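# Chess capture that Black cannot answer, piece stood on table

## Task

White is to move. Perform the single capture that leaves Black with no recapture, then set the captured piece standing upright on the table. A pawn advances one square per move: White pawns go toward rank 5 and Black pawns toward rank 1. Square names are printed on the board's edge. When finished, every other square must contain exactly what it had at the start, and every piece on the board must be upright and entirely within its square. Anything that stays in place only because the robot is holding it does not count.

## Robot and tools

Robot: one 7-joint arm with a parallel two-finger gripper. The only camera is cam_wrist (672x504), mounted on the hand.

Frame: the scene frame has its origin on the table surface directly under the arm base. +z is up, and +y points left when you face along +x. The base may be slightly tilted. Each state line reports end_effector_position (metres), end_effector_quat_wxyz, and linear and angular velocities (m/s, rad/s), all in this frame. The reported hand position may be slightly wrong, more so at long reach. end_effector_position is the point between the finger pads when closed, about 2 cm behind the fingertips. The fingers point along the gripper's +z and close along its y. When the fingers close, the tips move roughly 10 mm further along +z.

Tool execute_actions takes "actions", a list holding at most one item, plus an optional "pictures" boolean. An empty list sends nothing and returns the state with images. Images come only with an empty list or with "pictures": true.

An action is {"rows": [...], "steps": n}. n runs from 1 to 15 and defaults to 15, but an action needs at least 12 steps. Each step lasts 1/30 s. There is one row per step, up to 15 rows, and the final row repeats if there are fewer rows than steps. The single arm gets a flat list of 8 numbers per row. The first 7 are absolute joint target angles in radians, in the order Joint positions uses: waist, shoulder, upper arm roll, elbow, forearm roll, wrist pitch, wrist roll. They are not offsets. The 8th is the absolute gripper opening on a scale from -1 (closed) to +1 (fully open).

Stated joint ranges are: waist -6.283 to 6.283, shoulder -2.059 to 2.094, upper arm roll -6.283 to 6.283, elbow -0.192 to 3.927, forearm roll -6.283 to 6.283, wrist pitch -1.693 to 3.142, wrist roll -6.283 to 6.283. A call is refused, and nothing is sent, if a target lies more than 0.010 rad beyond a stated end and also further out than that joint's last reported angle. The true ends can differ from the stated ones by up to 0.010 rad. A target past a true end is clipped to that end, and the result may say "joint sent to its limit". That line can refer to an earlier action, and if it is missing you still cannot assume there is more room.

A wait is {"steps": n} with n up to 300. It sends nothing and returns once n steps have passed since the previous result.

Motion limits: joint targets change at no more than 3.14 rad/s, reach that speed after 0.16 s, and are coordinated so that all joints arrive together. The target sent each step stays within 0.623 rad of the measured angle. If the targets would carry the gripper more than 70 mm from where it is measured, all of them are pulled back. Far moves therefore take several calls. Each result is captured 12 steps before its action finishes, and those steps keep running afterwards. Between calls the arm keeps heading to the last row sent until it has nearly stopped or a step is HELD. After that, only a new action makes it press further. Fingers that are still moving finish their motion.

Result lines:
- Joint positions and Joint velocities: the 7 joints in column order, then the finger-pad gap in metres (0.084 = fully open).
- grip_measured: the measured opening on the command scale.
- "joint command not followed": a clearance check altered or blocked targets. Mounting blocks and posts count as part of the arm.
- HELD: marks steps on which all or part of your row was not sent.
- MOTOR HOT: a motor has reached 65 °C. At 80 °C an OVER-TEMPERATURE FAULT applies the brakes until the motors cool. Holding a load produces heat, even while the arm is idle.
- A torque fault happens when contact torque reaches a joint's load limit. The arm then stops, backs that joint off a little, waits 10 s and drops the rest of the call. Load limits in N m: waist 46, shoulder 46, upper arm roll 27.6, elbow 27.6, forearm roll 27.6, wrist pitch 18.4, wrist roll 18.4. The weight of a held object counts toward these.

Gripping: to keep hold, command an opening clearly smaller than grip_measured. The bigger the difference, the harder the squeeze, up to about 24 N per pad for objects up to roughly 6 cm wide. Closing fast can press harder and may even spring the fingers open. Commanding -1 gives full force on anything at least about 0.5 mm thick. Sending the grip_measured value back still squeezes lightly, but wide parts may slip. Occasionally something pulls briefly on the held part, so grip firmly.

Tool zoom_image: {"camera": "cam_wrist", "region": [x0, y0, x1, y1]}. The region is in pixels of the latest full cam_wrist image, with (0,0) at the top-left, and can be at most 504x504. It returns a more detailed close-up.

Camera calibration (OpenCV pinhole+radial): K=[[623.71,0,336.407],[0,623.71,253.361],[0,0,1]], D=[0.0150243,0.000429214,0,0,0.0000966721,0,0,0], fovy 44.001°. At the start of scene 1, T_world_to_cam=[[-0.709332,0.693738,-0.124799,0.00743159],[0.704433,0.703956,-0.0906714,-0.398406],[0.024951,-0.152229,-0.98803,0.459962],[0,0,0,1]] with the camera at world [0.274445,0.345324,0.41926]. The pose follows the joints, and later picture results report any changed values. Expect errors of about 0.5% in focal length, 1.5 px in principal point, and 0.5° / 2.5 mm in pose.

Tool finished_scene: {"scene": n}, where n is the number (1 to 2) of the current scene. Replying without any tool call ends everything.

Avoid dropping pieces, letting them slip, slamming or hitting hard, pushing hard, and any stop or fault. Never knock or place anything off the table, because that fails the task. Before finishing, release the pieces and check that they stand on their own.

Each tool is called after "Request:" as a command line: name --argument value for each argument, lists and objects as JSON in quotes; but a table of rows of numbers goes row by row, as --pt "numbers of a row", without its own name.

## Session

Request:
execute_actions --actions '[]'

Scene clock: 0.00 s of 4400.00 s.
end_effector_position=(+0.3022, +0.3971, +0.2786) grip_measured=+1.00 end_effector_quat_wxyz=(-0.014, -0.377, +0.923, -0.073) end_effector_velocity=(+0.001, -0.001, +0.001) end_effector_angular_velocity=(+0.002, -0.001, -0.004)
Joint positions: [ 1.03  -0.011 -0.005  1.157 -0.066  1.155 -2.963  0.084]
Joint velocities: [-0.003 -0.001 -0.001  0.     0.001 -0.    -0.    -0.   ]

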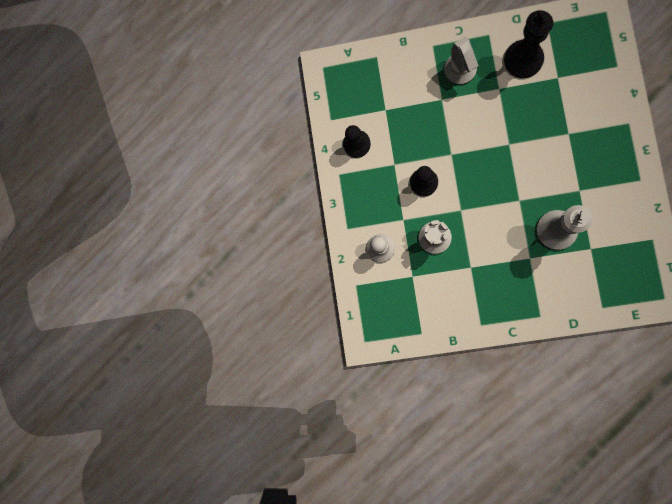

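Request:
zoom_image --camera "cam_wrist" --region '[290, 0, 590, 225]'

Region (290, 0, 590, 225) of cam_wrist's 672x504 image, scaled by 1.680, with more detail than that image has; it fills the top 378 rows of this view, and the rest is white.

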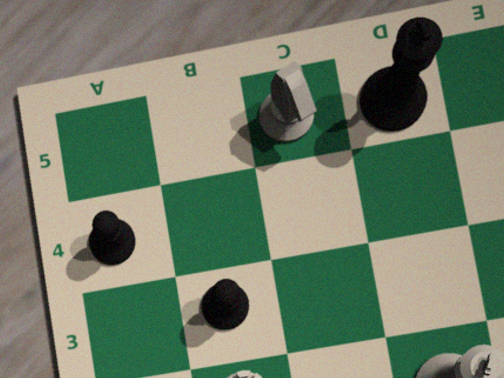

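Request:
execute_actions --actions '[{"rows":[[1.0,-0.05,0,0.95,-0.05,0.96,-3.05,0.5],[1.0,-0.05,0,0.95,-0.05,0.96,-3.05,0.5],[1.0,-0.05,0,0.95,-0.05,0.96,-3.05,0.5],[0.97,-0.09,0,0.72,-0.03,0.75,-3.14,0],[0.97,-0.09,0,0.72,-0.03,0.75,-3.14,0],[0.97,-0.09,0,0.72,-0.03,0.75,-3.14,0],[0.97,-0.09,0,0.72,-0.03,0.75,-3.14,0],[0.94,-0.13,0,0.5,-0.015,0.55,-3.23,-0.17],[0.94,-0.13,0,0.5,-0.015,0.55,-3.23,-0.17],[0.94,-0.13,0,0.5,-0.015,0.55,-3.23,-0.17],[0.94,-0.13,0,0.5,-0.015,0.55,-3.23,-0.17],[0.9065,-0.1741,0,0.2806,0,0.3491,-3.314,-0.17]]}]'

Request:
execute_actions --actions '[{"steps":40}]' --pictures true

Scene clock: 9.37 s of 4400.00 s.
end_effector_position=(+0.3021, +0.3966, +0.2761) grip_measured=+0.62 end_effector_quat_wxyz=(-0.012, -0.379, +0.922, -0.071) end_effector_velocity=(-0.008, -0.030, -0.101) end_effector_angular_velocity=(+0.165, -0.035, +0.206)
Joint positions: [ 1.028 -0.014 -0.005  1.144 -0.064  1.14  -2.969  0.07 ]
Joint velocities: [-0.072 -0.127  0.028 -0.487  0.043 -0.538 -0.234 -0.198]
Steps of this call (steps 1 to 90: nothing new was sent; then 6.27 s passed at rest; steps 91 to 93: the first 3 steps of this action). Readings (joint positions):
91: [1.030 -0.011 -0.005 1.157 -0.066 1.155 -2.963]
92: [1.030 -0.012 -0.005 1.155 -0.065 1.152 -2.964]
93: the state above

Scene clock: 10.70 s of 4400.00 s.
end_effector_position=(+0.2248, +0.2369, +0.1001) grip_measured=-0.18 end_effector_quat_wxyz=(+0.010, -0.471, +0.882, -0.031) end_effector_velocity=(-0.000, -0.000, +0.000) end_effector_angular_velocity=(+0.000, +0.000, +0.000)
Joint positions: [ 0.907 -0.174  0.     0.281 -0.     0.349 -3.314  0.036]
Joint velocities: [-0.001 -0.001 -0.    -0.001  0.001 -0.    -0.002  0.   ]
Kept back: nothing.
Steps of this call (steps 1 to 12: the last 12 steps of your previous action; steps 13 to 40: the robot went on to your last target). Readings (joint positions):
1: [1.025 -0.020 -0.003 1.120 -0.062 1.114 -2.981]
2: [1.019 -0.028 -0.002 1.082 -0.059 1.078 -2.997]
4: [1.007 -0.043 -0.002 0.989 -0.052 0.997 -3.032]
8: [0.983 -0.072 -0.002 0.816 -0.039 0.841 -3.101]
40: the state above
camera_calibration (this result's frames):
cam_wrist: T_world_to_cam=[[-0.838805, 0.540555, -0.0648668, 0.100791], [0.542691, 0.839687, -0.0202762, -0.250126], [0.0435074, -0.0522104, -0.997688, 0.234264], [0, 0, 0, 1]] pos_world=[0.210093, 0.167775, 0.235189]

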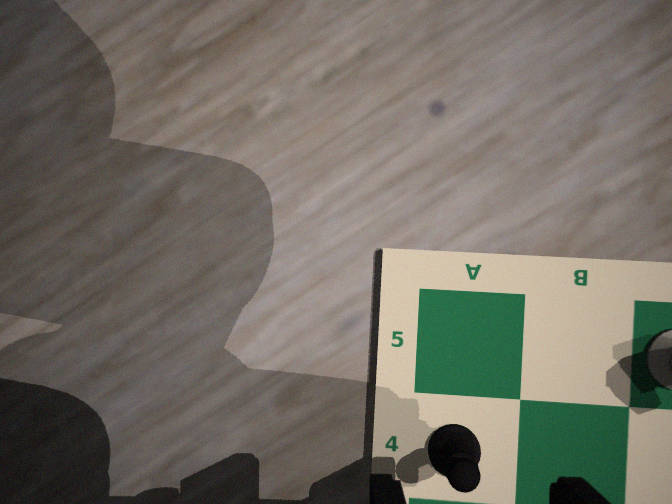

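Request:
execute_actions --actions '[{"rows":[[0.909,-0.15,0,0.283,0,0.327,-3.312,-0.17],[0.91,-0.125,0,0.285,0,0.304,-3.311,-0.17],[0.912,-0.10,0,0.287,0,0.282,-3.309,-0.17],[0.913,-0.076,0,0.289,0,0.26,-3.308,-0.17],[0.915,-0.052,0,0.291,0,0.237,-3.306,-0.17],[0.916,-0.027,0,0.293,0,0.215,-3.305,-0.17],[0.918,-0.003,0,0.296,0,0.192,-3.303,-0.17],[0.919,0.021,0,0.298,0,0.17,-3.302,-0.17],[0.921,0.046,0,0.30,0,0.148,-3.30,-0.17],[0.922,0.07,0,0.302,0,0.125,-3.299,-0.17],[0.924,0.095,0,0.304,0,0.103,-3.297,-0.17],[0.9255,0.119,0,0.3063,0,0.0805,-3.2955,-0.17]]}]'

Request:
execute_actions --actions '[{"steps":22}]' --pictures true

Scene clock: 12.83 s of 4400.00 s.
end_effector_position=(+0.2253, +0.2376, +0.0987) grip_measured=-0.18 end_effector_quat_wxyz=(+0.011, -0.471, +0.882, -0.031) end_effector_velocity=(+0.013, +0.019, -0.053) end_effector_angular_velocity=(+0.031, -0.026, +0.003)
Joint positions: [ 0.907 -0.166 -0.     0.282  0.     0.34  -3.313  0.036]
Joint velocities: [ 0.022  0.284 -0.     0.042  0.001 -0.282  0.02   0.   ]
Steps of this call (steps 1 to 15: the robot went on to your last target; steps 16 to 61: nothing new was sent; steps 62 to 64: the first 3 steps of this action). Readings (joint positions):
62: [0.907 -0.174 -0.000 0.281 -0.000 0.349 -3.314]
63: [0.907 -0.173 -0.000 0.281 0.000 0.347 -3.314]
64: the state above

Scene clock: 13.57 s of 4400.00 s.
end_effector_position=(+0.2231, +0.2383, +0.0387) grip_measured=-0.18 end_effector_quat_wxyz=(+0.011, -0.471, +0.882, -0.030) end_effector_velocity=(-0.002, -0.001, -0.002) end_effector_angular_velocity=(-0.002, +0.003, +0.002)
Joint positions: [ 0.925  0.118 -0.     0.306  0.     0.081 -3.296  0.036]
Joint velocities: [ 0.001  0.008  0.001 -0.001 -0.    -0.006  0.    -0.   ]
Kept back: nothing.
Steps of this call (steps 1 to 12: the last 12 steps of your previous action; steps 13 to 22: the robot went on to your last target). Readings (joint positions):
1: [0.908 -0.154 -0.000 0.283 0.000 0.328 -3.312]
2: [0.909 -0.137 -0.000 0.285 0.000 0.314 -3.311]
4: [0.912 -0.096 -0.000 0.288 0.000 0.278 -3.309]
8: [0.918 -0.004 0.000 0.295 -0.000 0.194 -3.303]
22: the state above
camera_calibration (this result's frames):
cam_wrist: T_world_to_cam=[[-0.839005, 0.540434, -0.0632626, 0.0946336], [0.542387, 0.839937, -0.0179347, -0.251714], [0.0434441, -0.0493601, -0.997836, 0.17242], [0, 0, 0, 1]] pos_world=[0.208434, 0.168791, 0.173519]

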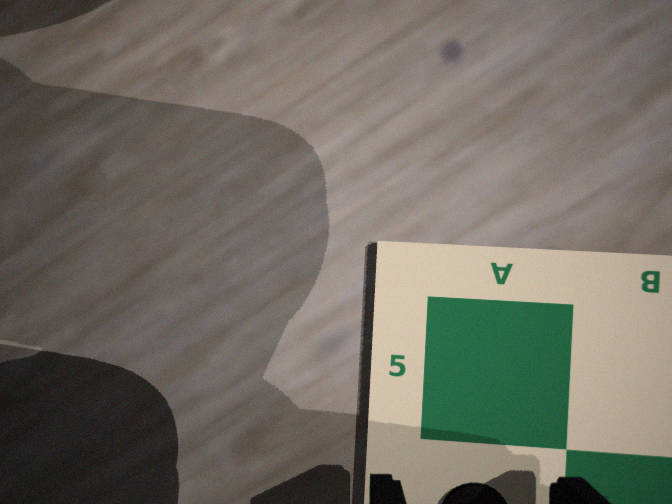

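Centred. Close gradually.

Request:
execute_actions --actions '[{"rows":[[0.9255,0.119,0,0.3063,0,0.0805,-3.2955,-0.3],[0.9255,0.119,0,0.3063,0,0.0805,-3.2955,-0.4],[0.9255,0.119,0,0.3063,0,0.0805,-3.2955,-0.5],[0.9255,0.119,0,0.3063,0,0.0805,-3.2955,-0.57],[0.9255,0.119,0,0.3063,0,0.0805,-3.2955,-0.63],[0.9255,0.119,0,0.3063,0,0.0805,-3.2955,-0.69],[0.9255,0.119,0,0.3063,0,0.0805,-3.2955,-0.74],[0.9255,0.119,0,0.3063,0,0.0805,-3.2955,-0.79],[0.9255,0.119,0,0.3063,0,0.0805,-3.2955,-0.84],[0.9255,0.119,0,0.3063,0,0.0805,-3.2955,-0.9]],"steps":12}]'

Request:
execute_actions --actions '[{"steps":18}]'

Scene clock: 14.20 s of 4400.00 s.
end_effector_position=(+0.2228, +0.2380, +0.0383) grip_measured=-0.18 end_effector_quat_wxyz=(+0.010, -0.471, +0.882, -0.030) end_effector_velocity=(+0.000, +0.000, +0.000) end_effector_angular_velocity=(+0.001, -0.001, +0.002)
Joint positions: [ 0.925  0.119 -0.     0.306  0.     0.081 -3.296  0.036]
Joint velocities: [ 0.001 -0.002 -0.001 -0.    -0.001 -0.    -0.001 -0.   ]
Kept back: the last 12 steps of this action.
Steps of this call (steps 1 to 15: the robot went on to your last target; steps 16 to 19: nothing new was sent). Readings (joint positions):
1: [0.925 0.118 -0.000 0.306 0.000 0.081 -3.296]
2: [0.925 0.118 -0.000 0.306 0.000 0.081 -3.296]
4: [0.925 0.118 -0.000 0.306 0.000 0.081 -3.296]
8: [0.925 0.119 -0.000 0.306 0.000 0.081 -3.296]
19: the state above

Scene clock: 14.80 s of 4400.00 s.
end_effector_position=(+0.2228, +0.2380, +0.0383) grip_measured=-0.78 end_effector_quat_wxyz=(+0.010, -0.471, +0.882, -0.030) end_effector_velocity=(+0.000, -0.000, +0.000) end_effector_angular_velocity=(-0.000, -0.000, +0.000)
Joint positions: [ 0.926  0.119  0.     0.306 -0.     0.08  -3.295  0.01 ]
Joint velocities: [-0.001 -0.    -0.001  0.    -0.002  0.    -0.    -0.   ]
Kept back: nothing.
Steps of this call (steps 1 to 12: the last 12 steps of your previous action; steps 13 to 15: the robot went on to your last target; steps 16 to 18: nothing new was sent). Readings (joint positions):
1: [0.925 0.119 -0.000 0.306 0.000 0.080 -3.296]
2: [0.925 0.119 -0.000 0.306 0.000 0.080 -3.296]
4: [0.925 0.119 -0.000 0.306 0.000 0.081 -3.295]
8: [0.926 0.119 0.000 0.306 -0.000 0.081 -3.295]
18: the state above
The arm was judged still, so your last target was given up. Only a new action makes it travel on or press farther. Fingers that are still opening or closing keep moving.

Request:
execute_actions --actions '[{"rows":[[0.925,0.10,0,0.305,0,0.098,-3.2955,-0.92],[0.923,0.075,0,0.303,0,0.121,-3.2955,-0.92],[0.921,0.05,0,0.30,0,0.143,-3.2955,-0.92],[0.915,0.03,0,0.30,0,0.163,-3.2955,-0.92],[0.895,0.02,0,0.305,0,0.18,-3.2955,-0.92],[0.87,0.025,0,0.315,0,0.187,-3.2955,-0.92],[0.84,0.035,0,0.327,0,0.191,-3.2955,-0.92],[0.81,0.048,0,0.339,0,0.192,-3.2955,-0.92],[0.78,0.062,0,0.351,0,0.193,-3.2955,-0.92],[0.75,0.077,0,0.363,0,0.192,-3.2955,-0.92],[0.72,0.095,0,0.375,0,0.188,-3.2955,-0.92],[0.70,0.115,0,0.384,0,0.179,-3.2955,-0.92],[0.688,0.14,0,0.389,0,0.16,-3.2955,-0.92],[0.684,0.165,0,0.392,0,0.138,-3.2955,-0.92],[0.684,0.186,0,0.3945,0,0.1194,-3.2955,-0.92]]}]'

Request:
execute_actions --actions '[{"steps":24}]'

Scene clock: 16.77 s of 4400.00 s.
end_effector_position=(+0.2224, +0.2376, +0.0395) grip_measured=-0.78 end_effector_quat_wxyz=(+0.009, -0.471, +0.882, -0.030) end_effector_velocity=(-0.006, -0.006, +0.048) end_effector_angular_velocity=(-0.032, +0.028, -0.013)
Joint positions: [ 0.925  0.112  0.     0.305 -0.     0.089 -3.296  0.01 ]
Joint velocities: [-0.012 -0.248  0.003 -0.037  0.     0.255  0.001  0.   ]
Steps of this call (steps 1 to 56: nothing new was sent; steps 57 to 59: the first 3 steps of this action). Readings (joint positions):
57: [0.925 0.119 -0.000 0.306 0.000 0.081 -3.296]
58: [0.925 0.118 0.000 0.306 0.000 0.082 -3.296]
59: the state above

Scene clock: 17.57 s of 4400.00 s.
end_effector_position=(+0.2917, +0.1894, +0.0375) grip_measured=-0.78 end_effector_quat_wxyz=(+0.010, -0.362, +0.931, -0.042) end_effector_velocity=(+0.003, -0.003, -0.001) end_effector_angular_velocity=(+0.001, -0.004, -0.012)
Joint positions: [ 0.685  0.185  0.     0.394 -0.     0.12  -3.295  0.01 ]
Joint velocities: [-0.007  0.006 -0.003  0.003  0.002 -0.006  0.    -0.   ]
Kept back: nothing.
Steps of this call (steps 1 to 12: the last 12 steps of your previous action; steps 13 to 24: the robot went on to your last target). Readings (joint positions):
1: [0.925 0.101 0.000 0.304 -0.000 0.099 -3.295]
2: [0.923 0.086 0.000 0.303 -0.000 0.113 -3.295]
4: [0.912 0.052 0.001 0.303 -0.000 0.145 -3.295]
8: [0.835 0.045 0.000 0.331 -0.000 0.182 -3.295]
24: the state above

Lower to about 0.034, then release.

Request:
execute_actions --actions '[{"rows":[[0.684,0.19,0,0.395,0,0.116,-3.2955,-0.92],[0.684,0.194,0,0.3953,0,0.112,-3.2955,-0.92],[0.684,0.198,0,0.3957,0,0.1086,-3.2955,-0.92]],"steps":12}]'

Request:
execute_actions --actions '[{"rows":[[0.684,0.198,0,0.3957,0,0.1086,-3.2955,-0.8],[0.684,0.198,0,0.3957,0,0.1086,-3.2955,-0.74],[0.684,0.198,0,0.3957,0,0.1086,-3.2955,-0.68],[0.684,0.198,0,0.3957,0,0.1086,-3.2955,-0.6],[0.684,0.198,0,0.3957,0,0.1086,-3.2955,-0.5],[0.684,0.198,0,0.3957,0,0.1086,-3.2955,-0.4],[0.684,0.198,0,0.3957,0,0.1086,-3.2955,-0.3]],"steps":12}]'

Request:
execute_actions --actions '[{"rows":[[0.684,0.18,0,0.394,0,0.125,-3.2955,-0.3],[0.684,0.155,0,0.392,0,0.148,-3.2955,-0.3],[0.684,0.13,0,0.39,0,0.171,-3.2955,-0.3],[0.684,0.105,0,0.388,0,0.194,-3.2955,-0.3],[0.684,0.08,0,0.386,0,0.217,-3.2955,-0.3],[0.684,0.055,0,0.384,0,0.24,-3.2955,-0.3],[0.684,0.03,0,0.382,0,0.263,-3.2955,-0.3],[0.684,0.005,0,0.38,0,0.286,-3.2955,-0.3],[0.684,-0.02,0,0.378,0,0.309,-3.2955,-0.3],[0.684,-0.045,0,0.376,0,0.332,-3.2955,-0.3],[0.684,-0.07,0,0.374,0,0.355,-3.2955,-0.3],[0.684,-0.095,0,0.374,0,0.38,-3.2955,-0.3]],"steps":12}]'

Scene clock: 18.93 s of 4400.00 s.
end_effector_position=(+0.2919, +0.1889, +0.0372) grip_measured=-0.78 end_effector_quat_wxyz=(+0.009, -0.361, +0.931, -0.042) end_effector_velocity=(-0.000, +0.000, -0.000) end_effector_angular_velocity=(-0.001, +0.001, +0.001)
Joint positions: [ 0.684  0.186 -0.     0.395  0.     0.119 -3.296  0.01 ]
Joint velocities: [ 0.     0.001  0.     0.    -0.001  0.     0.     0.   ]
Kept back: the last 12 steps of this action.
Steps of this call (steps 1 to 30: the robot went on to your last target; steps 31 to 41: nothing new was sent). Readings (joint positions):
1: [0.685 0.185 0.000 0.394 -0.000 0.120 -3.295]
2: [0.685 0.185 0.000 0.394 -0.000 0.120 -3.295]
4: [0.684 0.185 0.000 0.394 -0.000 0.120 -3.295]
8: [0.684 0.186 0.000 0.394 -0.000 0.119 -3.295]
41: the state above

Scene clock: 19.33 s of 4400.00 s.
end_effector_position=(+0.2865, +0.1842, +0.0317) grip_measured=-0.78 end_effector_quat_wxyz=(+0.002, -0.361, +0.932, -0.044) end_effector_velocity=(-0.008, -0.007, -0.006) end_effector_angular_velocity=(-0.013, +0.019, -0.003)
Joint positions: [ 0.684  0.201 -0.001  0.388  0.     0.114 -3.295  0.01 ]
Joint velocities: [-0.001  0.013 -0.001 -0.011  0.001 -0.001 -0.002 -0.   ]
Kept back: the last 12 steps of this action.
Steps of this call (steps 1 to 12: the last 12 steps of your previous action). Readings (joint positions):
1: [0.684 0.186 0.000 0.395 0.000 0.119 -3.296]
2: [0.684 0.186 -0.000 0.395 -0.000 0.119 -3.295]
4: [0.684 0.190 -0.000 0.395 0.000 0.115 -3.296]
8: [0.684 0.197 -0.000 0.395 0.000 0.110 -3.296]
12: the state above

Scene clock: 19.73 s of 4400.00 s.
end_effector_position=(+0.2929, +0.1895, +0.0350) grip_measured=-0.32 end_effector_quat_wxyz=(+0.011, -0.362, +0.931, -0.042) end_effector_velocity=(-0.010, -0.008, -0.005) end_effector_angular_velocity=(-0.017, +0.025, -0.005)
Joint positions: [ 0.684  0.197  0.     0.397 -0.     0.107 -3.295  0.03 ]
Joint velocities: [-0.001  0.006 -0.001 -0.014 -0.     0.01   0.001  0.   ]
Kept back: the last 12 steps of this action.
Steps of this call (steps 1 to 12: the last 12 steps of your previous action). Readings (joint positions):
1: [0.684 0.201 -0.001 0.388 0.000 0.114 -3.295]
2: [0.684 0.200 -0.001 0.389 0.000 0.113 -3.295]
4: [0.684 0.199 -0.000 0.395 0.000 0.109 -3.295]
8: [0.684 0.196 0.001 0.401 -0.000 0.105 -3.296]
12: the state above

Request:
execute_actions --actions '[{"rows":[[0.66,-0.13,0,0.45,0,0.49,-3.2955,-0.3],[0.64,-0.16,0,0.52,0,0.59,-3.2955,-0.3],[0.62,-0.19,0,0.6,0,0.70,-3.2955,-0.3]],"steps":12}]'

Request:
execute_actions --actions '[{"steps":20}]' --pictures true

Scene clock: 20.27 s of 4400.00 s.
end_effector_position=(+0.2920, +0.1955, +0.0998) grip_measured=-0.32 end_effector_quat_wxyz=(+0.012, -0.361, +0.931, -0.042) end_effector_velocity=(+0.001, +0.008, +0.077) end_effector_angular_velocity=(+0.013, -0.018, -0.001)
Joint positions: [ 0.684 -0.075 -0.     0.376  0.     0.357 -3.295  0.03 ]
Joint velocities: [-0.    -0.303 -0.001 -0.002  0.001  0.278  0.001 -0.   ]
Kept back: the last 12 steps of this action.
Steps of this call (steps 1 to 12: the last 12 steps of your previous action; steps 13 to 16: the robot went on to your last target). Readings (joint positions):
1: [0.684 0.197 0.000 0.397 -0.000 0.108 -3.295]
2: [0.684 0.196 0.000 0.397 -0.000 0.110 -3.295]
4: [0.684 0.180 0.000 0.394 -0.000 0.127 -3.295]
8: [0.684 0.102 0.000 0.388 -0.000 0.196 -3.296]
16: the state above

Scene clock: 20.93 s of 4400.00 s.
end_effector_position=(+0.3430, +0.2086, +0.1860) grip_measured=-0.32 end_effector_quat_wxyz=(+0.011, -0.332, +0.942, -0.045) end_effector_velocity=(+0.005, +0.002, +0.008) end_effector_angular_velocity=(+0.008, -0.012, -0.005)
Joint positions: [ 0.62  -0.189  0.     0.598 -0.     0.699 -3.295  0.03 ]
Joint velocities: [-0.003 -0.008 -0.002  0.015  0.002  0.009  0.    -0.   ]
Kept back: nothing.
Steps of this call (steps 1 to 12: the last 12 steps of your previous action; steps 13 to 20: the robot went on to your last target). Readings (joint positions):
1: [0.684 -0.083 -0.000 0.376 0.000 0.365 -3.296]
2: [0.683 -0.087 0.000 0.377 -0.000 0.373 -3.295]
4: [0.676 -0.101 0.001 0.399 -0.000 0.419 -3.295]
8: [0.643 -0.154 -0.000 0.520 0.000 0.580 -3.296]
20: the state above
camera_calibration (this result's frames):
cam_wrist: T_world_to_cam=[[-0.637371, 0.764977, -0.0925695, 0.11011], [0.769274, 0.638632, -0.0191651, -0.324789], [0.044457, -0.0834265, -0.995522, 0.319107], [0, 0, 0, 1]] pos_world=[0.305846, 0.149811, 0.321647]

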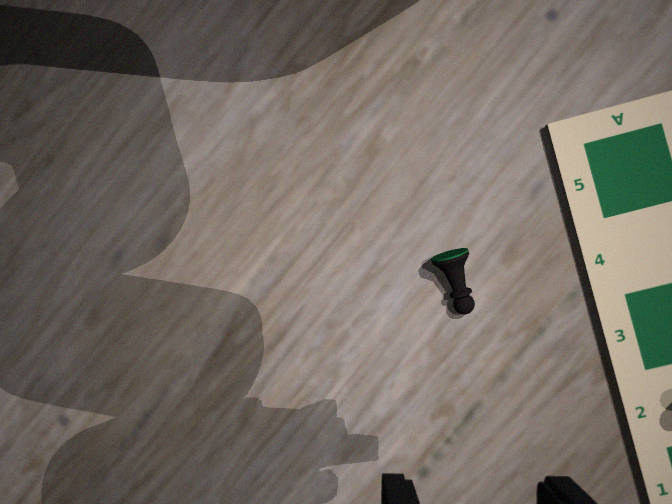

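Request:
execute_actions --actions '[{"rows":[[0.63,-0.14,0,0.56,0,0.61,-3.34,-0.45],[0.64,-0.09,0,0.53,0,0.53,-3.38,-0.45],[0.65,-0.04,0,0.495,0,0.445,-3.42,-0.45],[0.66,0.01,0,0.465,0,0.365,-3.47,-0.45],[0.668,0.06,0,0.435,0,0.285,-3.51,-0.45],[0.673,0.115,0,0.405,0,0.20,-3.549,-0.45]],"steps":15}]'

Request:
execute_actions --actions '[{"rows":[[0.673,0.13,0,0.407,0,0.188,-3.549,-0.45],[0.673,0.145,0,0.409,0,0.175,-3.549,-0.45],[0.674,0.16,0,0.411,0,0.162,-3.549,-0.45],[0.674,0.175,0,0.413,0,0.15,-3.549,-0.45],[0.674,0.19,0,0.415,0,0.137,-3.549,-0.45],[0.674,0.205,0,0.417,0,0.124,-3.549,-0.45],[0.675,0.22,0,0.42,0,0.111,-3.549,-0.45],[0.675,0.235,0,0.422,0,0.098,-3.549,-0.45],[0.6754,0.25,0,0.424,0,0.0855,-3.549,-0.45]],"steps":12}]'

Request:
execute_actions --actions '[{"steps":22}]' --pictures true

Scene clock: 23.67 s of 4400.00 s.
end_effector_position=(+0.3445, +0.2094, +0.1843) grip_measured=-0.46 end_effector_quat_wxyz=(+0.014, -0.336, +0.941, -0.044) end_effector_velocity=(+0.013, +0.015, -0.115) end_effector_angular_velocity=(+0.059, -0.097, +0.330)
Joint positions: [ 0.621 -0.184 -0.     0.595  0.     0.684 -3.303  0.024]
Joint velocities: [ 0.055  0.249 -0.012 -0.179  0.001 -0.571 -0.276 -0.02 ]
Steps of this call (steps 1 to 15: the robot went on to your last target; steps 16 to 79: nothing new was sent; steps 80 to 82: the first 3 steps of this action). Readings (joint positions):
80: [0.620 -0.190 -0.000 0.600 -0.000 0.700 -3.296]
81: [0.620 -0.189 -0.000 0.599 0.000 0.697 -3.297]
82: the state above

Scene clock: 24.07 s of 4400.00 s.
end_effector_position=(+0.2999, +0.1912, +0.0611) grip_measured=-0.47 end_effector_quat_wxyz=(+0.000, -0.463, +0.885, -0.044) end_effector_velocity=(-0.043, -0.021, -0.080) end_effector_angular_velocity=(+0.008, -0.004, +0.240)
Joint positions: [ 0.67   0.1    0.001  0.413 -0.     0.233 -3.533  0.024]
Joint velocities: [ 0.038  0.229 -0.003 -0.144  0.    -0.403 -0.203  0.   ]
Kept back: the last 12 steps of this action.
Steps of this call (steps 1 to 12: the last 12 steps of your previous action). Readings (joint positions):
1: [0.624 -0.171 -0.001 0.586 0.000 0.657 -3.316]
2: [0.629 -0.149 -0.001 0.571 0.000 0.617 -3.336]
4: [0.640 -0.091 -0.000 0.531 0.000 0.530 -3.382]
8: [0.658 0.021 0.000 0.463 -0.000 0.353 -3.472]
12: the state above

Scene clock: 24.80 s of 4400.00 s.
end_effector_position=(+0.2988, +0.1885, +0.0250) grip_measured=-0.47 end_effector_quat_wxyz=(+0.004, -0.473, +0.880, -0.044) end_effector_velocity=(-0.002, -0.000, -0.002) end_effector_angular_velocity=(-0.002, +0.004, +0.001)
Joint positions: [ 0.675  0.249 -0.     0.424  0.     0.086 -3.549  0.024]
Joint velocities: [ 0.002  0.006  0.001 -0.001  0.001 -0.003  0.    -0.   ]
Kept back: nothing.
Steps of this call (steps 1 to 12: the last 12 steps of your previous action; steps 13 to 22: the robot went on to your last target). Readings (joint positions):
1: [0.671 0.106 0.000 0.410 -0.000 0.222 -3.538]
2: [0.672 0.110 0.000 0.409 -0.000 0.213 -3.542]
4: [0.672 0.124 -0.000 0.411 0.000 0.193 -3.546]
8: [0.674 0.177 -0.000 0.415 0.000 0.147 -3.548]
22: the state above
camera_calibration (this result's frames):
cam_wrist: T_world_to_cam=[[-0.84064, 0.535478, -0.0811687, 0.186047], [0.539702, 0.840759, -0.0429686, -0.249907], [0.0452345, -0.0799281, -0.995774, 0.15825], [0, 0, 0, 1]] pos_world=[0.284115, 0.123136, 0.161944]

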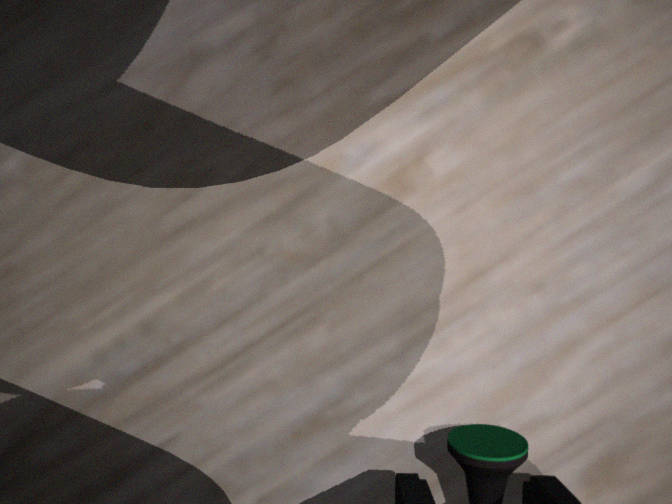

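Request:
execute_actions --actions '[{"rows":[[0.6765,0.254,0,0.4245,0,0.082,-3.549,-0.45],[0.6775,0.257,0,0.425,0,0.0795,-3.549,-0.5],[0.678,0.257,0,0.425,0,0.0795,-3.549,-0.55],[0.678,0.257,0,0.425,0,0.0795,-3.549,-0.6],[0.678,0.257,0,0.425,0,0.0795,-3.549,-0.64],[0.678,0.257,0,0.425,0,0.0795,-3.549,-0.68],[0.678,0.257,0,0.425,0,0.0795,-3.549,-0.71],[0.678,0.257,0,0.425,0,0.0795,-3.549,-0.74],[0.678,0.257,0,0.425,0,0.0795,-3.549,-0.76],[0.678,0.257,0,0.425,0,0.0795,-3.549,-0.78]],"steps":15}]'

Request:
execute_actions --actions '[{"rows":[[0.678,0.257,0,0.425,0,0.0795,-3.549,-0.78],[0.678,0.252,0,0.4243,0,0.0838,-3.549,-0.78],[0.678,0.247,0,0.4236,0,0.0881,-3.549,-0.78],[0.678,0.242,0,0.4229,0,0.0924,-3.549,-0.78],[0.678,0.237,0,0.4222,0,0.0967,-3.549,-0.78],[0.678,0.232,0,0.4215,0,0.101,-3.549,-0.78],[0.678,0.227,0,0.4208,0,0.1053,-3.549,-0.78],[0.678,0.222,0,0.42,0,0.1096,-3.549,-0.78],[0.678,0.217,0,0.4194,0,0.1139,-3.549,-0.78]],"steps":12}]'

Request:
execute_actions --actions '[{"steps":25}]' --pictures true

Scene clock: 25.93 s of 4400.00 s.
end_effector_position=(+0.2986, +0.1885, +0.0244) grip_measured=-0.51 end_effector_quat_wxyz=(+0.004, -0.473, +0.880, -0.044) end_effector_velocity=(-0.001, +0.003, -0.011) end_effector_angular_velocity=(+0.003, -0.003, +0.014)
Joint positions: [ 0.676  0.252 -0.     0.424  0.     0.084 -3.549  0.022]
Joint velocities: [ 0.015  0.048 -0.001  0.01   0.002 -0.043 -0.002 -0.058]
Steps of this call (steps 1 to 15: the robot went on to your last target; steps 16 to 31: nothing new was sent; steps 32 to 34: the first 3 steps of this action). Readings (joint positions):
32: [0.675 0.250 -0.000 0.424 0.000 0.085 -3.549]
33: [0.676 0.250 -0.000 0.424 0.000 0.085 -3.549]
34: the state above

Scene clock: 26.33 s of 4400.00 s.
end_effector_position=(+0.2979, +0.1889, +0.0230) grip_measured=-0.78 end_effector_quat_wxyz=(+0.004, -0.474, +0.880, -0.043) end_effector_velocity=(+0.001, -0.000, +0.000) end_effector_angular_velocity=(+0.000, -0.002, -0.002)
Joint positions: [ 0.678  0.257 -0.     0.425  0.     0.08  -3.549  0.01 ]
Joint velocities: [ 0.001 -0.001 -0.002  0.     0.001 -0.     0.    -0.   ]
Kept back: the last 12 steps of this action.
Steps of this call (steps 1 to 12: the last 12 steps of your previous action). Readings (joint positions):
1: [0.676 0.253 -0.000 0.425 0.000 0.082 -3.549]
2: [0.677 0.255 -0.000 0.425 0.000 0.081 -3.549]
4: [0.678 0.256 0.000 0.425 -0.000 0.080 -3.549]
8: [0.678 0.257 0.000 0.425 -0.000 0.080 -3.549]
12: the state above

Scene clock: 27.17 s of 4400.00 s.
end_effector_position=(+0.2983, +0.1901, +0.0324) grip_measured=-0.78 end_effector_quat_wxyz=(+0.004, -0.474, +0.880, -0.043) end_effector_velocity=(+0.000, +0.000, +0.000) end_effector_angular_velocity=(+0.000, -0.001, -0.001)
Joint positions: [ 0.678  0.217  0.     0.419 -0.     0.114 -3.549  0.01 ]
Joint velocities: [ 0.001 -0.    -0.001  0.001  0.001  0.    -0.     0.   ]
Kept back: nothing.
Steps of this call (steps 1 to 12: the last 12 steps of your previous action; steps 13 to 25: the robot went on to your last target). Readings (joint positions):
1: [0.678 0.257 -0.000 0.425 0.000 0.080 -3.549]
2: [0.678 0.257 -0.000 0.425 0.000 0.080 -3.549]
4: [0.678 0.255 0.000 0.425 0.000 0.082 -3.549]
8: [0.678 0.239 0.000 0.423 -0.000 0.095 -3.549]
25: the state above
camera_calibration (this result's frames):
cam_wrist: T_world_to_cam=[[-0.842107, 0.533272, -0.0804857, 0.186221], [0.537483, 0.842132, -0.0438932, -0.250258], [0.0443726, -0.0802224, -0.995789, 0.166078], [0, 0, 0, 1]] pos_world=[0.283958, 0.124767, 0.169382]

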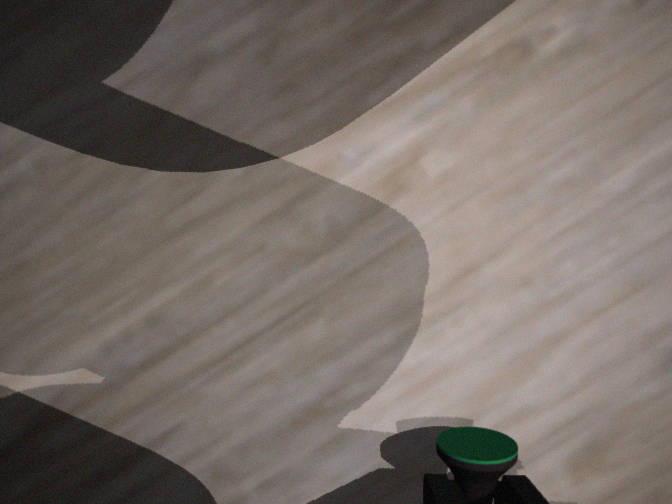

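Request:
execute_actions --actions '[{"rows":[[0.678,0.225,0,0.4205,0,0.107,-3.549,-0.78],[0.678,0.235,0,0.422,0,0.098,-3.549,-0.78],[0.678,0.245,0,0.4233,0,0.09,-3.549,-0.78],[0.678,0.257,0,0.425,0,0.0795,-3.549,-0.78],[0.678,0.257,0,0.425,0,0.0795,-3.549,-0.78],[0.678,0.257,0,0.425,0,0.0795,-3.549,-0.78],[0.678,0.257,0,0.425,0,0.0795,-3.549,-0.78],[0.678,0.257,0,0.425,0,0.0795,-3.549,-0.77],[0.678,0.257,0,0.425,0,0.0795,-3.549,-0.76]],"steps":12}]'

Request:
execute_actions --actions '[{"rows":[[0.678,0.254,0,0.4246,0,0.082,-3.549,-0.76],[0.678,0.251,0,0.4242,0,0.0847,-3.549,-0.76],[0.678,0.248,0,0.4238,0,0.0873,-3.549,-0.76],[0.678,0.245,0,0.4233,0,0.0899,-3.549,-0.76],[0.678,0.242,0,0.4229,0,0.0924,-3.549,-0.76],[0.678,0.239,0,0.4225,0,0.095,-3.549,-0.76],[0.678,0.236,0,0.422,0,0.0976,-3.549,-0.76],[0.678,0.233,0,0.4216,0,0.1,-3.549,-0.76]],"steps":12}]'

Request:
execute_actions --actions '[{"steps":25}]' --pictures true

Scene clock: 28.10 s of 4400.00 s.
end_effector_position=(+0.2983, +0.1901, +0.0325) grip_measured=-0.78 end_effector_quat_wxyz=(+0.004, -0.474, +0.880, -0.043) end_effector_velocity=(-0.001, -0.000, -0.001) end_effector_angular_velocity=(-0.001, +0.002, +0.001)
Joint positions: [ 0.678  0.217 -0.     0.419  0.     0.114 -3.549  0.01 ]
Joint velocities: [ 0.001  0.002 -0.    -0.    -0.    -0.    -0.001 -0.   ]
Kept back: the last 12 steps of this action.
Steps of this call (steps 1 to 15: the robot went on to your last target; steps 16 to 28: nothing new was sent). Readings (joint positions):
1: [0.678 0.217 0.000 0.419 0.000 0.114 -3.549]
2: [0.678 0.217 0.000 0.419 0.000 0.114 -3.549]
4: [0.678 0.217 0.000 0.419 -0.000 0.114 -3.549]
8: [0.678 0.217 0.000 0.419 -0.000 0.114 -3.549]
28: the state above

Scene clock: 28.50 s of 4400.00 s.
end_effector_position=(+0.2977, +0.1887, +0.0230) grip_measured=-0.78 end_effector_quat_wxyz=(+0.003, -0.474, +0.880, -0.044) end_effector_velocity=(+0.076, +0.085, +0.037) end_effector_angular_velocity=(+0.147, -0.195, +0.090)
Joint positions: [ 0.678  0.257  0.     0.425 -0.     0.08  -3.549  0.01 ]
Joint velocities: [ 0.02  -0.024  0.044  0.136 -0.007 -0.09  -0.    -0.001]
Kept back: the last 12 steps of this action.
Steps of this call (steps 1 to 12: the last 12 steps of your previous action). Readings (joint positions):
1: [0.678 0.217 -0.000 0.419 0.000 0.114 -3.549]
2: [0.678 0.218 -0.000 0.420 -0.000 0.113 -3.549]
4: [0.678 0.226 -0.000 0.421 0.000 0.106 -3.549]
8: [0.677 0.253 -0.002 0.417 0.000 0.090 -3.549]
12: the state above

Scene clock: 29.33 s of 4400.00 s.
end_effector_position=(+0.2982, +0.1897, +0.0287) grip_measured=-0.78 end_effector_quat_wxyz=(+0.004, -0.474, +0.880, -0.043) end_effector_velocity=(+0.000, +0.000, +0.000) end_effector_angular_velocity=(+0.001, -0.001, -0.003)
Joint positions: [ 0.678  0.233  0.     0.422 -0.     0.1   -3.549  0.01 ]
Joint velocities: [-0.001 -0.001  0.001 -0.     0.002  0.     0.    -0.   ]
Kept back: nothing.
Steps of this call (steps 1 to 12: the last 12 steps of your previous action; steps 13 to 25: the robot went on to your last target). Readings (joint positions):
1: [0.678 0.256 0.001 0.428 -0.000 0.078 -3.549]
2: [0.679 0.255 0.002 0.430 -0.000 0.077 -3.549]
4: [0.679 0.252 0.001 0.429 -0.000 0.080 -3.549]
8: [0.678 0.243 0.000 0.424 -0.000 0.090 -3.549]
25: the state above
camera_calibration (this result's frames):
cam_wrist: T_world_to_cam=[[-0.84211, 0.533254, -0.0805691, 0.186089], [0.537464, 0.842154, -0.0437027, -0.250006], [0.044547, -0.0801054, -0.99579, 0.16223], [0, 0, 0, 1]] pos_world=[0.283849, 0.124306, 0.165615]

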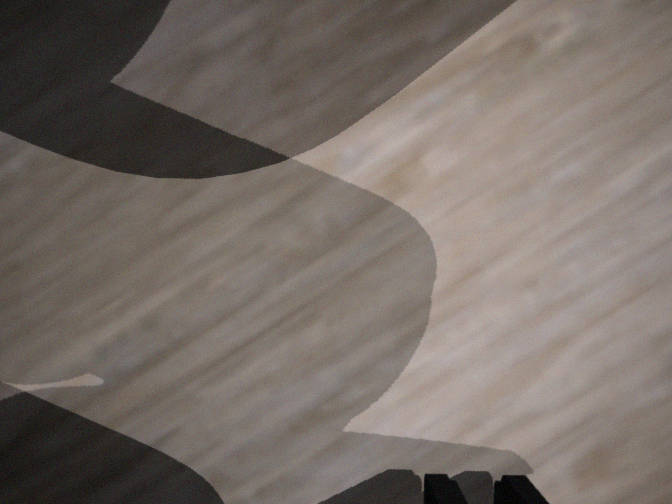

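Request:
execute_actions --actions '[{"rows":[[0.678,0.2,0,0.42,0,0.13,-3.549,-0.76],[0.678,0.15,0,0.42,0,0.18,-3.549,-0.76],[0.678,0.1,0,0.42,0,0.23,-3.549,-0.76],[0.678,0.05,0,0.43,0,0.29,-3.549,-0.76],[0.678,0,0,0.47,0,0.38,-3.549,-0.76],[0.678,-0.05,0,0.55,0,0.51,-3.549,-0.76],[0.678,-0.1,0,0.65,0,0.66,-3.549,-0.76],[0.678,-0.12,0,0.75,0,0.78,-3.549,-0.76]],"steps":15}]'

Request:
execute_actions --actions '[{"steps":28}]' --pictures true

Scene clock: 30.10 s of 4400.00 s.
end_effector_position=(+0.2976, +0.1895, +0.0308) grip_measured=-0.78 end_effector_quat_wxyz=(+0.002, -0.474, +0.880, -0.044) end_effector_velocity=(-0.012, +0.003, +0.086) end_effector_angular_velocity=(-0.045, +0.070, -0.002)
Joint positions: [ 0.678  0.223  0.     0.42   0.     0.112 -3.549  0.01 ]
Joint velocities: [ 0.001 -0.383  0.003 -0.042 -0.     0.424 -0.    -0.   ]
Steps of this call (steps 1 to 15: the robot went on to your last target; steps 16 to 20: nothing new was sent; steps 21 to 23: the first 3 steps of this action). Readings (joint positions):
21: [0.678 0.233 0.000 0.422 -0.000 0.100 -3.549]
22: [0.678 0.231 0.000 0.421 0.000 0.102 -3.549]
23: the state above

Scene clock: 31.03 s of 4400.00 s.
end_effector_position=(+0.3612, +0.2494, +0.2049) grip_measured=-0.78 end_effector_quat_wxyz=(+0.004, -0.474, +0.880, -0.043) end_effector_velocity=(+0.004, +0.002, +0.006) end_effector_angular_velocity=(+0.006, -0.010, -0.001)
Joint positions: [ 0.678 -0.119  0.     0.749 -0.     0.78  -3.549  0.01 ]
Joint velocities: [-0.001 -0.006 -0.001  0.01  -0.001  0.004  0.001 -0.   ]
Kept back: nothing.
Steps of this call (steps 1 to 12: the last 12 steps of your previous action; steps 13 to 28: the robot went on to your last target). Readings (joint positions):
1: [0.678 0.205 0.000 0.419 -0.000 0.131 -3.549]
2: [0.678 0.179 0.000 0.419 -0.000 0.157 -3.549]
4: [0.678 0.112 0.000 0.426 -0.000 0.233 -3.549]
8: [0.678 0.025 -0.000 0.520 0.000 0.407 -3.549]
28: the state above
camera_calibration (this result's frames):
cam_wrist: T_world_to_cam=[[-0.842122, 0.53326, -0.080404, 0.221451], [0.537473, 0.842128, -0.0440827, -0.326459], [0.0442029, -0.080338, -0.995787, 0.339872], [0, 0, 0, 1]] pos_world=[0.346928, 0.184134, 0.341854]

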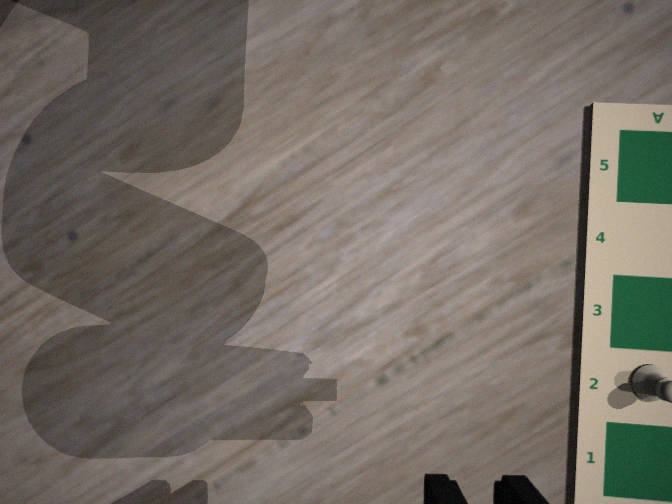

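Request:
execute_actions --actions '[{"rows":[[0.678,-0.1,0,0.7,0,0.71,-3.8,-0.8],[0.678,-0.09,0,0.66,0,0.66,-4.0,-0.8],[0.678,-0.08,0,0.62,0,0.61,-4.2,-0.8],[0.678,-0.07,0,0.58,0,0.56,-4.4,-0.8],[0.678,-0.06,0,0.55,0,0.52,-4.6,-0.8],[0.678,-0.05,0,0.52,0,0.48,-4.9,-0.8]],"steps":15}]'

Request:
execute_actions --actions '[{"steps":35}]' --pictures true

Scene clock: 31.97 s of 4400.00 s.
end_effector_position=(+0.3617, +0.2498, +0.2050) grip_measured=-0.82 end_effector_quat_wxyz=(+0.005, -0.481, +0.876, -0.043) end_effector_velocity=(-0.001, -0.004, -0.032) end_effector_angular_velocity=(-0.004, +0.004, +0.555)
Joint positions: [ 0.678 -0.119  0.     0.748  0.     0.776 -3.565  0.008]
Joint velocities: [-0.002  0.027  0.    -0.088  0.001 -0.159 -0.555 -0.005]
Steps of this call (steps 1 to 25: the robot went on to your last target; steps 26 to 28: the first 3 steps of this action). Readings (joint positions):
26: [0.678 -0.120 0.000 0.750 0.000 0.780 -3.549]
27: [0.678 -0.120 0.000 0.750 0.000 0.779 -3.552]
28: the state above

Scene clock: 33.13 s of 4400.00 s.
end_effector_position=(+0.3252, +0.2172, +0.1232) grip_measured=-0.82 end_effector_quat_wxyz=(+0.024, +0.920, -0.390, +0.037) end_effector_velocity=(+0.001, +0.000, +0.001) end_effector_angular_velocity=(+0.001, -0.002, -0.000)
Joint positions: [ 0.678 -0.05  -0.     0.52   0.     0.48  -4.9    0.008]
Joint velocities: [-0.    -0.002 -0.     0.     0.001 -0.    -0.    -0.   ]
Kept back: nothing.
Steps of this call (steps 1 to 12: the last 12 steps of your previous action; steps 13 to 35: the robot went on to your last target). Readings (joint positions):
1: [0.678 -0.118 -0.000 0.743 0.000 0.768 -3.591]
2: [0.678 -0.115 -0.000 0.735 0.000 0.756 -3.634]
4: [0.678 -0.105 -0.000 0.704 0.000 0.714 -3.772]
8: [0.678 -0.072 0.000 0.598 -0.000 0.585 -4.110]
35: the state above
camera_calibration (this result's frames):
cam_wrist: T_world_to_cam=[[-0.707764, -0.70629, 0.0149805, 0.415513], [-0.704247, 0.703728, -0.0938231, 0.156426], [0.055724, -0.0769546, -0.995476, 0.253014], [0, 0, 0, 1]] pos_world=[0.390148, 0.202862, 0.260321]

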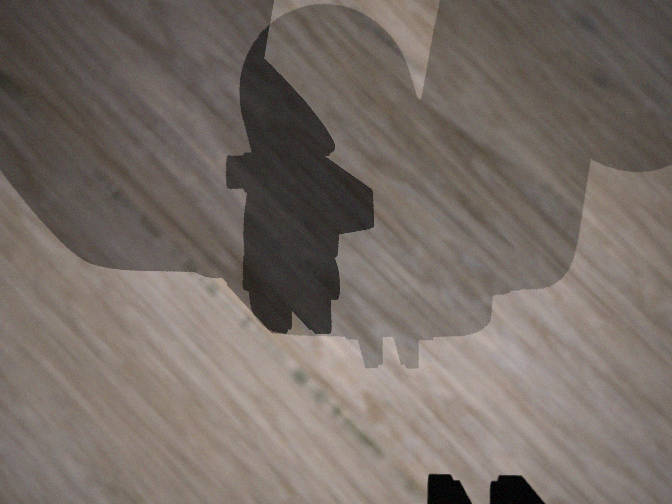

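Request:
execute_actions --actions '[{"rows":[[0.5,-0.45,0,1.1,0,1.42,-3.6,-0.3]],"steps":15}]'

Request:
execute_actions --actions '[{"steps":50}]' --pictures true

Scene clock: 33.90 s of 4400.00 s.
end_effector_position=(+0.3276, +0.2180, +0.1275) grip_measured=-0.45 end_effector_quat_wxyz=(+0.023, +0.916, -0.399, +0.037) end_effector_velocity=(+0.112, +0.037, +0.179) end_effector_angular_velocity=(+0.062, -0.116, -0.658)
Joint positions: [ 0.674 -0.057  0.001  0.53  -0.     0.497 -4.884  0.024]
Joint velocities: [-0.139 -0.271  0.024  0.391 -0.002  0.589  0.554  0.218]
Steps of this call (steps 1 to 15: the robot went on to your last target; steps 16 to 20: nothing new was sent; steps 21 to 23: the first 3 steps of this action). Readings (joint positions):
21: [0.678 -0.050 0.000 0.520 -0.000 0.480 -4.900]
22: [0.677 -0.051 0.000 0.522 -0.000 0.483 -4.897]
23: the state above

Scene clock: 35.57 s of 4400.00 s.
end_effector_position=(+0.3524, +0.1893, +0.4407) grip_measured=-0.32 end_effector_quat_wxyz=(+0.028, -0.418, +0.907, -0.052) end_effector_velocity=(-0.000, +0.000, +0.001) end_effector_angular_velocity=(+0.001, -0.002, -0.002)
Joint positions: [ 0.5  -0.45  0.    1.1   0.    1.42 -3.6   0.03]
Joint velocities: [-0.001 -0.002  0.001  0.001  0.     0.     0.003  0.   ]
Kept back: nothing.
Steps of this call (steps 1 to 12: the last 12 steps of your previous action; steps 13 to 50: the robot went on to your last target). Readings (joint positions):
1: [0.668 -0.069 0.002 0.548 -0.000 0.521 -4.861]
2: [0.660 -0.087 0.001 0.575 -0.000 0.547 -4.835]
4: [0.646 -0.122 -0.000 0.626 0.000 0.595 -4.784]
8: [0.619 -0.182 0.000 0.712 0.000 0.711 -4.670]
50: the state above
camera_calibration (this result's frames):
cam_wrist: T_world_to_cam=[[-0.765572, 0.632491, -0.117707, 0.235696], [0.637172, 0.770716, -0.00280015, -0.300415], [0.0889474, -0.0771431, -0.993044, 0.552622], [0, 0, 0, 1]] pos_world=[0.322704, 0.12509, 0.57568]

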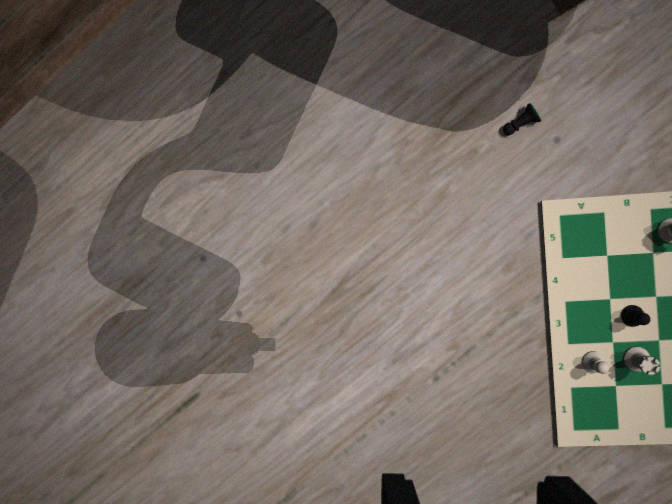

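Request:
zoom_image --camera "cam_wrist" --region '[470, 60, 630, 310]'

Region (470, 60, 630, 310) of cam_wrist's 672x504 image, scaled by 2.016, with more detail than that image has; it fills the left 323 columns of this view, and the rest is white.

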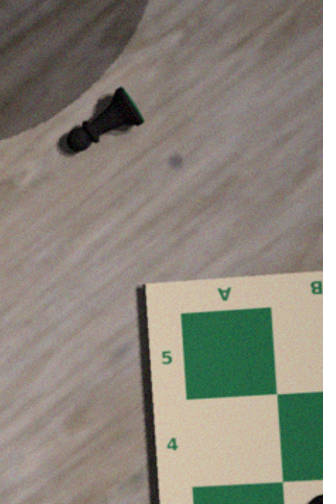

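Request:
execute_actions --actions '[{"rows":[[0.611,-0.2435,0,0.0966,0,0.46,-5.606,-0.3]],"steps":15}]'

Request:
execute_actions --actions '[{"steps":70}]'

Scene clock: 40.07 s of 4400.00 s.
end_effector_position=(+0.3540, +0.1902, +0.4363) grip_measured=-0.32 end_effector_quat_wxyz=(+0.029, -0.426, +0.903, -0.052) end_effector_velocity=(+0.050, +0.032, -0.184) end_effector_angular_velocity=(-0.034, +0.025, +0.630)
Joint positions: [ 0.502 -0.448 -0.     1.089 -0.     1.404 -3.616  0.03 ]
Joint velocities: [ 0.089  0.101 -0.014 -0.444  0.    -0.573 -0.556  0.   ]
Steps of this call (steps 1 to 15: the robot went on to your last target; steps 16 to 90: nothing new was sent; then 1.40 s passed at rest; steps 91 to 93: the first 3 steps of this action). Readings (joint positions):
91: [0.500 -0.450 -0.000 1.100 -0.000 1.420 -3.600]
92: [0.500 -0.450 -0.000 1.098 -0.000 1.417 -3.603]
93: the state above

Scene clock: 42.40 s of 4400.00 s.
end_effector_position=(+0.1859, +0.1039, +0.0763) grip_measured=-0.32 end_effector_quat_wxyz=(+0.095, +0.990, -0.086, -0.058) end_effector_velocity=(-0.000, -0.000, -0.000) end_effector_angular_velocity=(-0.001, +0.001, -0.000)
Joint positions: [ 0.611 -0.244 -0.     0.097 -0.     0.46  -5.606  0.03 ]
Joint velocities: [-0.001  0.001  0.     0.     0.001  0.    -0.001 -0.   ]
Kept back: nothing.
Steps of this call (steps 1 to 12: the last 12 steps of your previous action; steps 13 to 60: the robot went on to your last target; steps 61 to 70: nothing new was sent). Readings (joint positions):
1: [0.506 -0.442 -0.001 1.067 -0.000 1.378 -3.641]
2: [0.512 -0.432 -0.001 1.036 -0.000 1.348 -3.671]
4: [0.522 -0.408 0.000 0.971 0.000 1.291 -3.729]
8: [0.539 -0.377 0.000 0.856 0.000 1.174 -3.845]
70: the state above
The arm was judged still, so your last target was given up. Only a new action makes it travel on or press farther. Fingers that are still opening or closing keep moving.

Request:
execute_actions --actions '[{"rows":[[0.613,-0.216,0,0.0975,0,0.434,-5.606,-0.3],[0.615,-0.19,0,0.0985,0,0.408,-5.606,-0.3],[0.616,-0.163,0,0.0995,0,0.382,-5.606,-0.3],[0.617,-0.136,0,0.1005,0,0.356,-5.606,-0.3],[0.618,-0.109,0,0.102,0,0.331,-5.606,-0.3],[0.619,-0.082,0,0.103,0,0.305,-5.606,-0.3],[0.62,-0.054,0,0.106,0,0.28,-5.606,-0.3],[0.62,-0.026,0,0.109,0,0.255,-5.606,-0.3],[0.621,0.002,0,0.112,0,0.23,-5.606,-0.3],[0.621,0.03,0,0.1155,0,0.206,-5.606,-0.3],[0.621,0.058,0,0.119,0,0.181,-5.606,-0.3],[0.621,0.0861,0,0.123,0,0.157,-5.606,-0.3]],"steps":12}]'

Request:
execute_actions --actions '[{"steps":24}]' --pictures true

Scene clock: 43.37 s of 4400.00 s.
end_effector_position=(+0.1859, +0.1039, +0.0763) grip_measured=-0.32 end_effector_quat_wxyz=(+0.095, +0.990, -0.086, -0.058) end_effector_velocity=(+0.000, -0.000, +0.000) end_effector_angular_velocity=(+0.000, -0.000, +0.000)
Joint positions: [ 0.611 -0.244  0.     0.097 -0.     0.46  -5.606  0.03 ]
Joint velocities: [-0.    -0.    -0.001  0.    -0.001  0.    -0.    -0.   ]
Kept back: the last 12 steps of this action.
Steps of this call (steps 1 to 29: nothing new was sent). Readings (joint positions):
1: [0.611 -0.244 -0.000 0.097 0.000 0.460 -5.606]
2: [0.611 -0.244 -0.000 0.097 -0.000 0.460 -5.606]
4: [0.611 -0.244 0.000 0.097 0.000 0.460 -5.606]
8: [0.611 -0.244 -0.000 0.097 -0.000 0.460 -5.606]
29: the state above

Scene clock: 44.17 s of 4400.00 s.
end_effector_position=(+0.1838, +0.0996, +0.0248) grip_measured=-0.32 end_effector_quat_wxyz=(+0.095, +0.991, -0.081, -0.057) end_effector_velocity=(-0.001, -0.001, -0.002) end_effector_angular_velocity=(-0.001, +0.001, -0.002)
Joint positions: [ 0.621  0.084 -0.     0.123  0.     0.158 -5.606  0.03 ]
Joint velocities: [-0.001  0.012  0.    -0.    -0.    -0.011  0.001  0.   ]
Kept back: nothing.
Steps of this call (steps 1 to 12: the last 12 steps of your previous action; steps 13 to 24: the robot went on to your last target). Readings (joint positions):
1: [0.611 -0.243 -0.000 0.097 -0.000 0.460 -5.606]
2: [0.611 -0.242 -0.000 0.097 0.000 0.458 -5.606]
4: [0.613 -0.221 -0.000 0.098 0.000 0.436 -5.606]
8: [0.617 -0.135 0.000 0.101 -0.000 0.356 -5.606]
24: the state above
camera_calibration (this result's frames):
cam_wrist: T_world_to_cam=[[-0.13311, -0.971832, 0.194485, 0.150171], [-0.983707, 0.153474, 0.0936297, 0.231882], [-0.120841, -0.178853, -0.976427, 0.196028], [0, 0, 0, 1]] pos_world=[0.271782, 0.145413, 0.14049]

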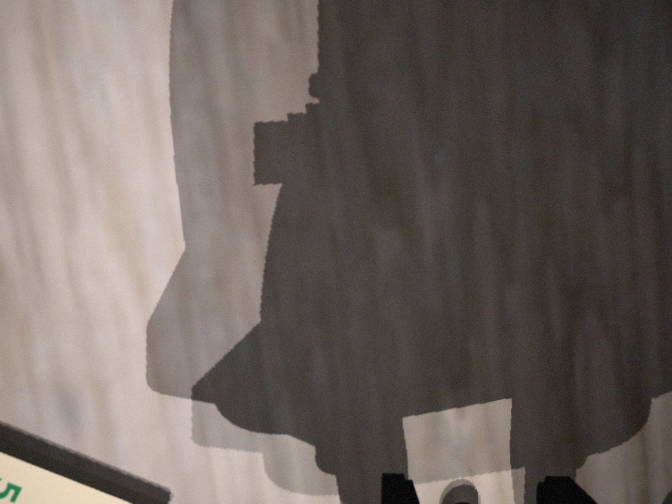

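Request:
zoom_image --camera "cam_wrist" --region '[380, 420, 600, 504]'

Region (380, 420, 600, 504) of cam_wrist's 672x504 image, scaled by 2.291, with more detail than that image has; it fills the top 192 rows of this view, and the rest is white.

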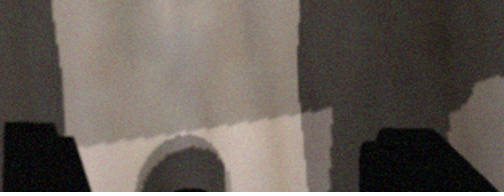

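Request:
execute_actions --actions '[{"rows":[[0.621,0.0861,0,0.123,0,0.157,-5.606,-0.4],[0.621,0.0861,0,0.123,0,0.157,-5.606,-0.48],[0.621,0.0861,0,0.123,0,0.157,-5.606,-0.55],[0.621,0.0861,0,0.123,0,0.157,-5.606,-0.61],[0.621,0.0861,0,0.123,0,0.157,-5.606,-0.66],[0.621,0.0861,0,0.123,0,0.157,-5.606,-0.7],[0.621,0.0861,0,0.123,0,0.157,-5.606,-0.74],[0.621,0.0861,0,0.123,0,0.157,-5.606,-0.78],[0.621,0.0861,0,0.123,0,0.157,-5.606,-0.84],[0.621,0.0861,0,0.123,0,0.157,-5.606,-0.92],[0.621,0.0861,0,0.123,0,0.157,-5.606,-1]],"steps":12}]'

Request:
execute_actions --actions '[{"steps":20}]'

Scene clock: 46.07 s of 4400.00 s.
end_effector_position=(+0.1834, +0.0994, +0.0245) grip_measured=-0.32 end_effector_quat_wxyz=(+0.095, +0.990, -0.081, -0.058) end_effector_velocity=(-0.000, -0.000, -0.000) end_effector_angular_velocity=(-0.001, +0.001, -0.001)
Joint positions: [ 0.621  0.086 -0.     0.123 -0.     0.157 -5.606  0.03 ]
Joint velocities: [ 0.     0.    -0.001 -0.001  0.001 -0.     0.     0.   ]
Kept back: the last 12 steps of this action.
Steps of this call (steps 1 to 30: the robot went on to your last target; steps 31 to 57: nothing new was sent). Readings (joint positions):
1: [0.621 0.085 -0.000 0.123 0.000 0.158 -5.606]
2: [0.621 0.085 -0.000 0.123 0.000 0.157 -5.606]
4: [0.621 0.085 -0.000 0.123 0.000 0.157 -5.606]
8: [0.621 0.086 -0.000 0.123 0.000 0.157 -5.606]
57: the state above

Scene clock: 46.73 s of 4400.00 s.
end_effector_position=(+0.1834, +0.0994, +0.0245) grip_measured=-0.80 end_effector_quat_wxyz=(+0.095, +0.990, -0.081, -0.058) end_effector_velocity=(+0.000, +0.000, +0.000) end_effector_angular_velocity=(+0.001, -0.001, +0.001)
Joint positions: [ 0.621  0.086 -0.     0.123 -0.     0.157 -5.606  0.009]
Joint velocities: [-0.001 -0.001  0.001  0.001 -0.     0.    -0.001 -0.   ]
Kept back: nothing.
Steps of this call (steps 1 to 12: the last 12 steps of your previous action; steps 13 to 15: the robot went on to your last target; steps 16 to 20: nothing new was sent). Readings (joint positions):
1: [0.621 0.086 0.000 0.123 -0.000 0.157 -5.606]
2: [0.621 0.086 0.000 0.123 -0.000 0.157 -5.606]
4: [0.621 0.086 0.000 0.123 -0.000 0.157 -5.606]
8: [0.621 0.086 0.000 0.123 -0.000 0.157 -5.606]
20: the state above
The arm was judged still, so your last target was given up. Only a new action makes it travel on or press farther. Fingers that are still opening or closing keep moving.


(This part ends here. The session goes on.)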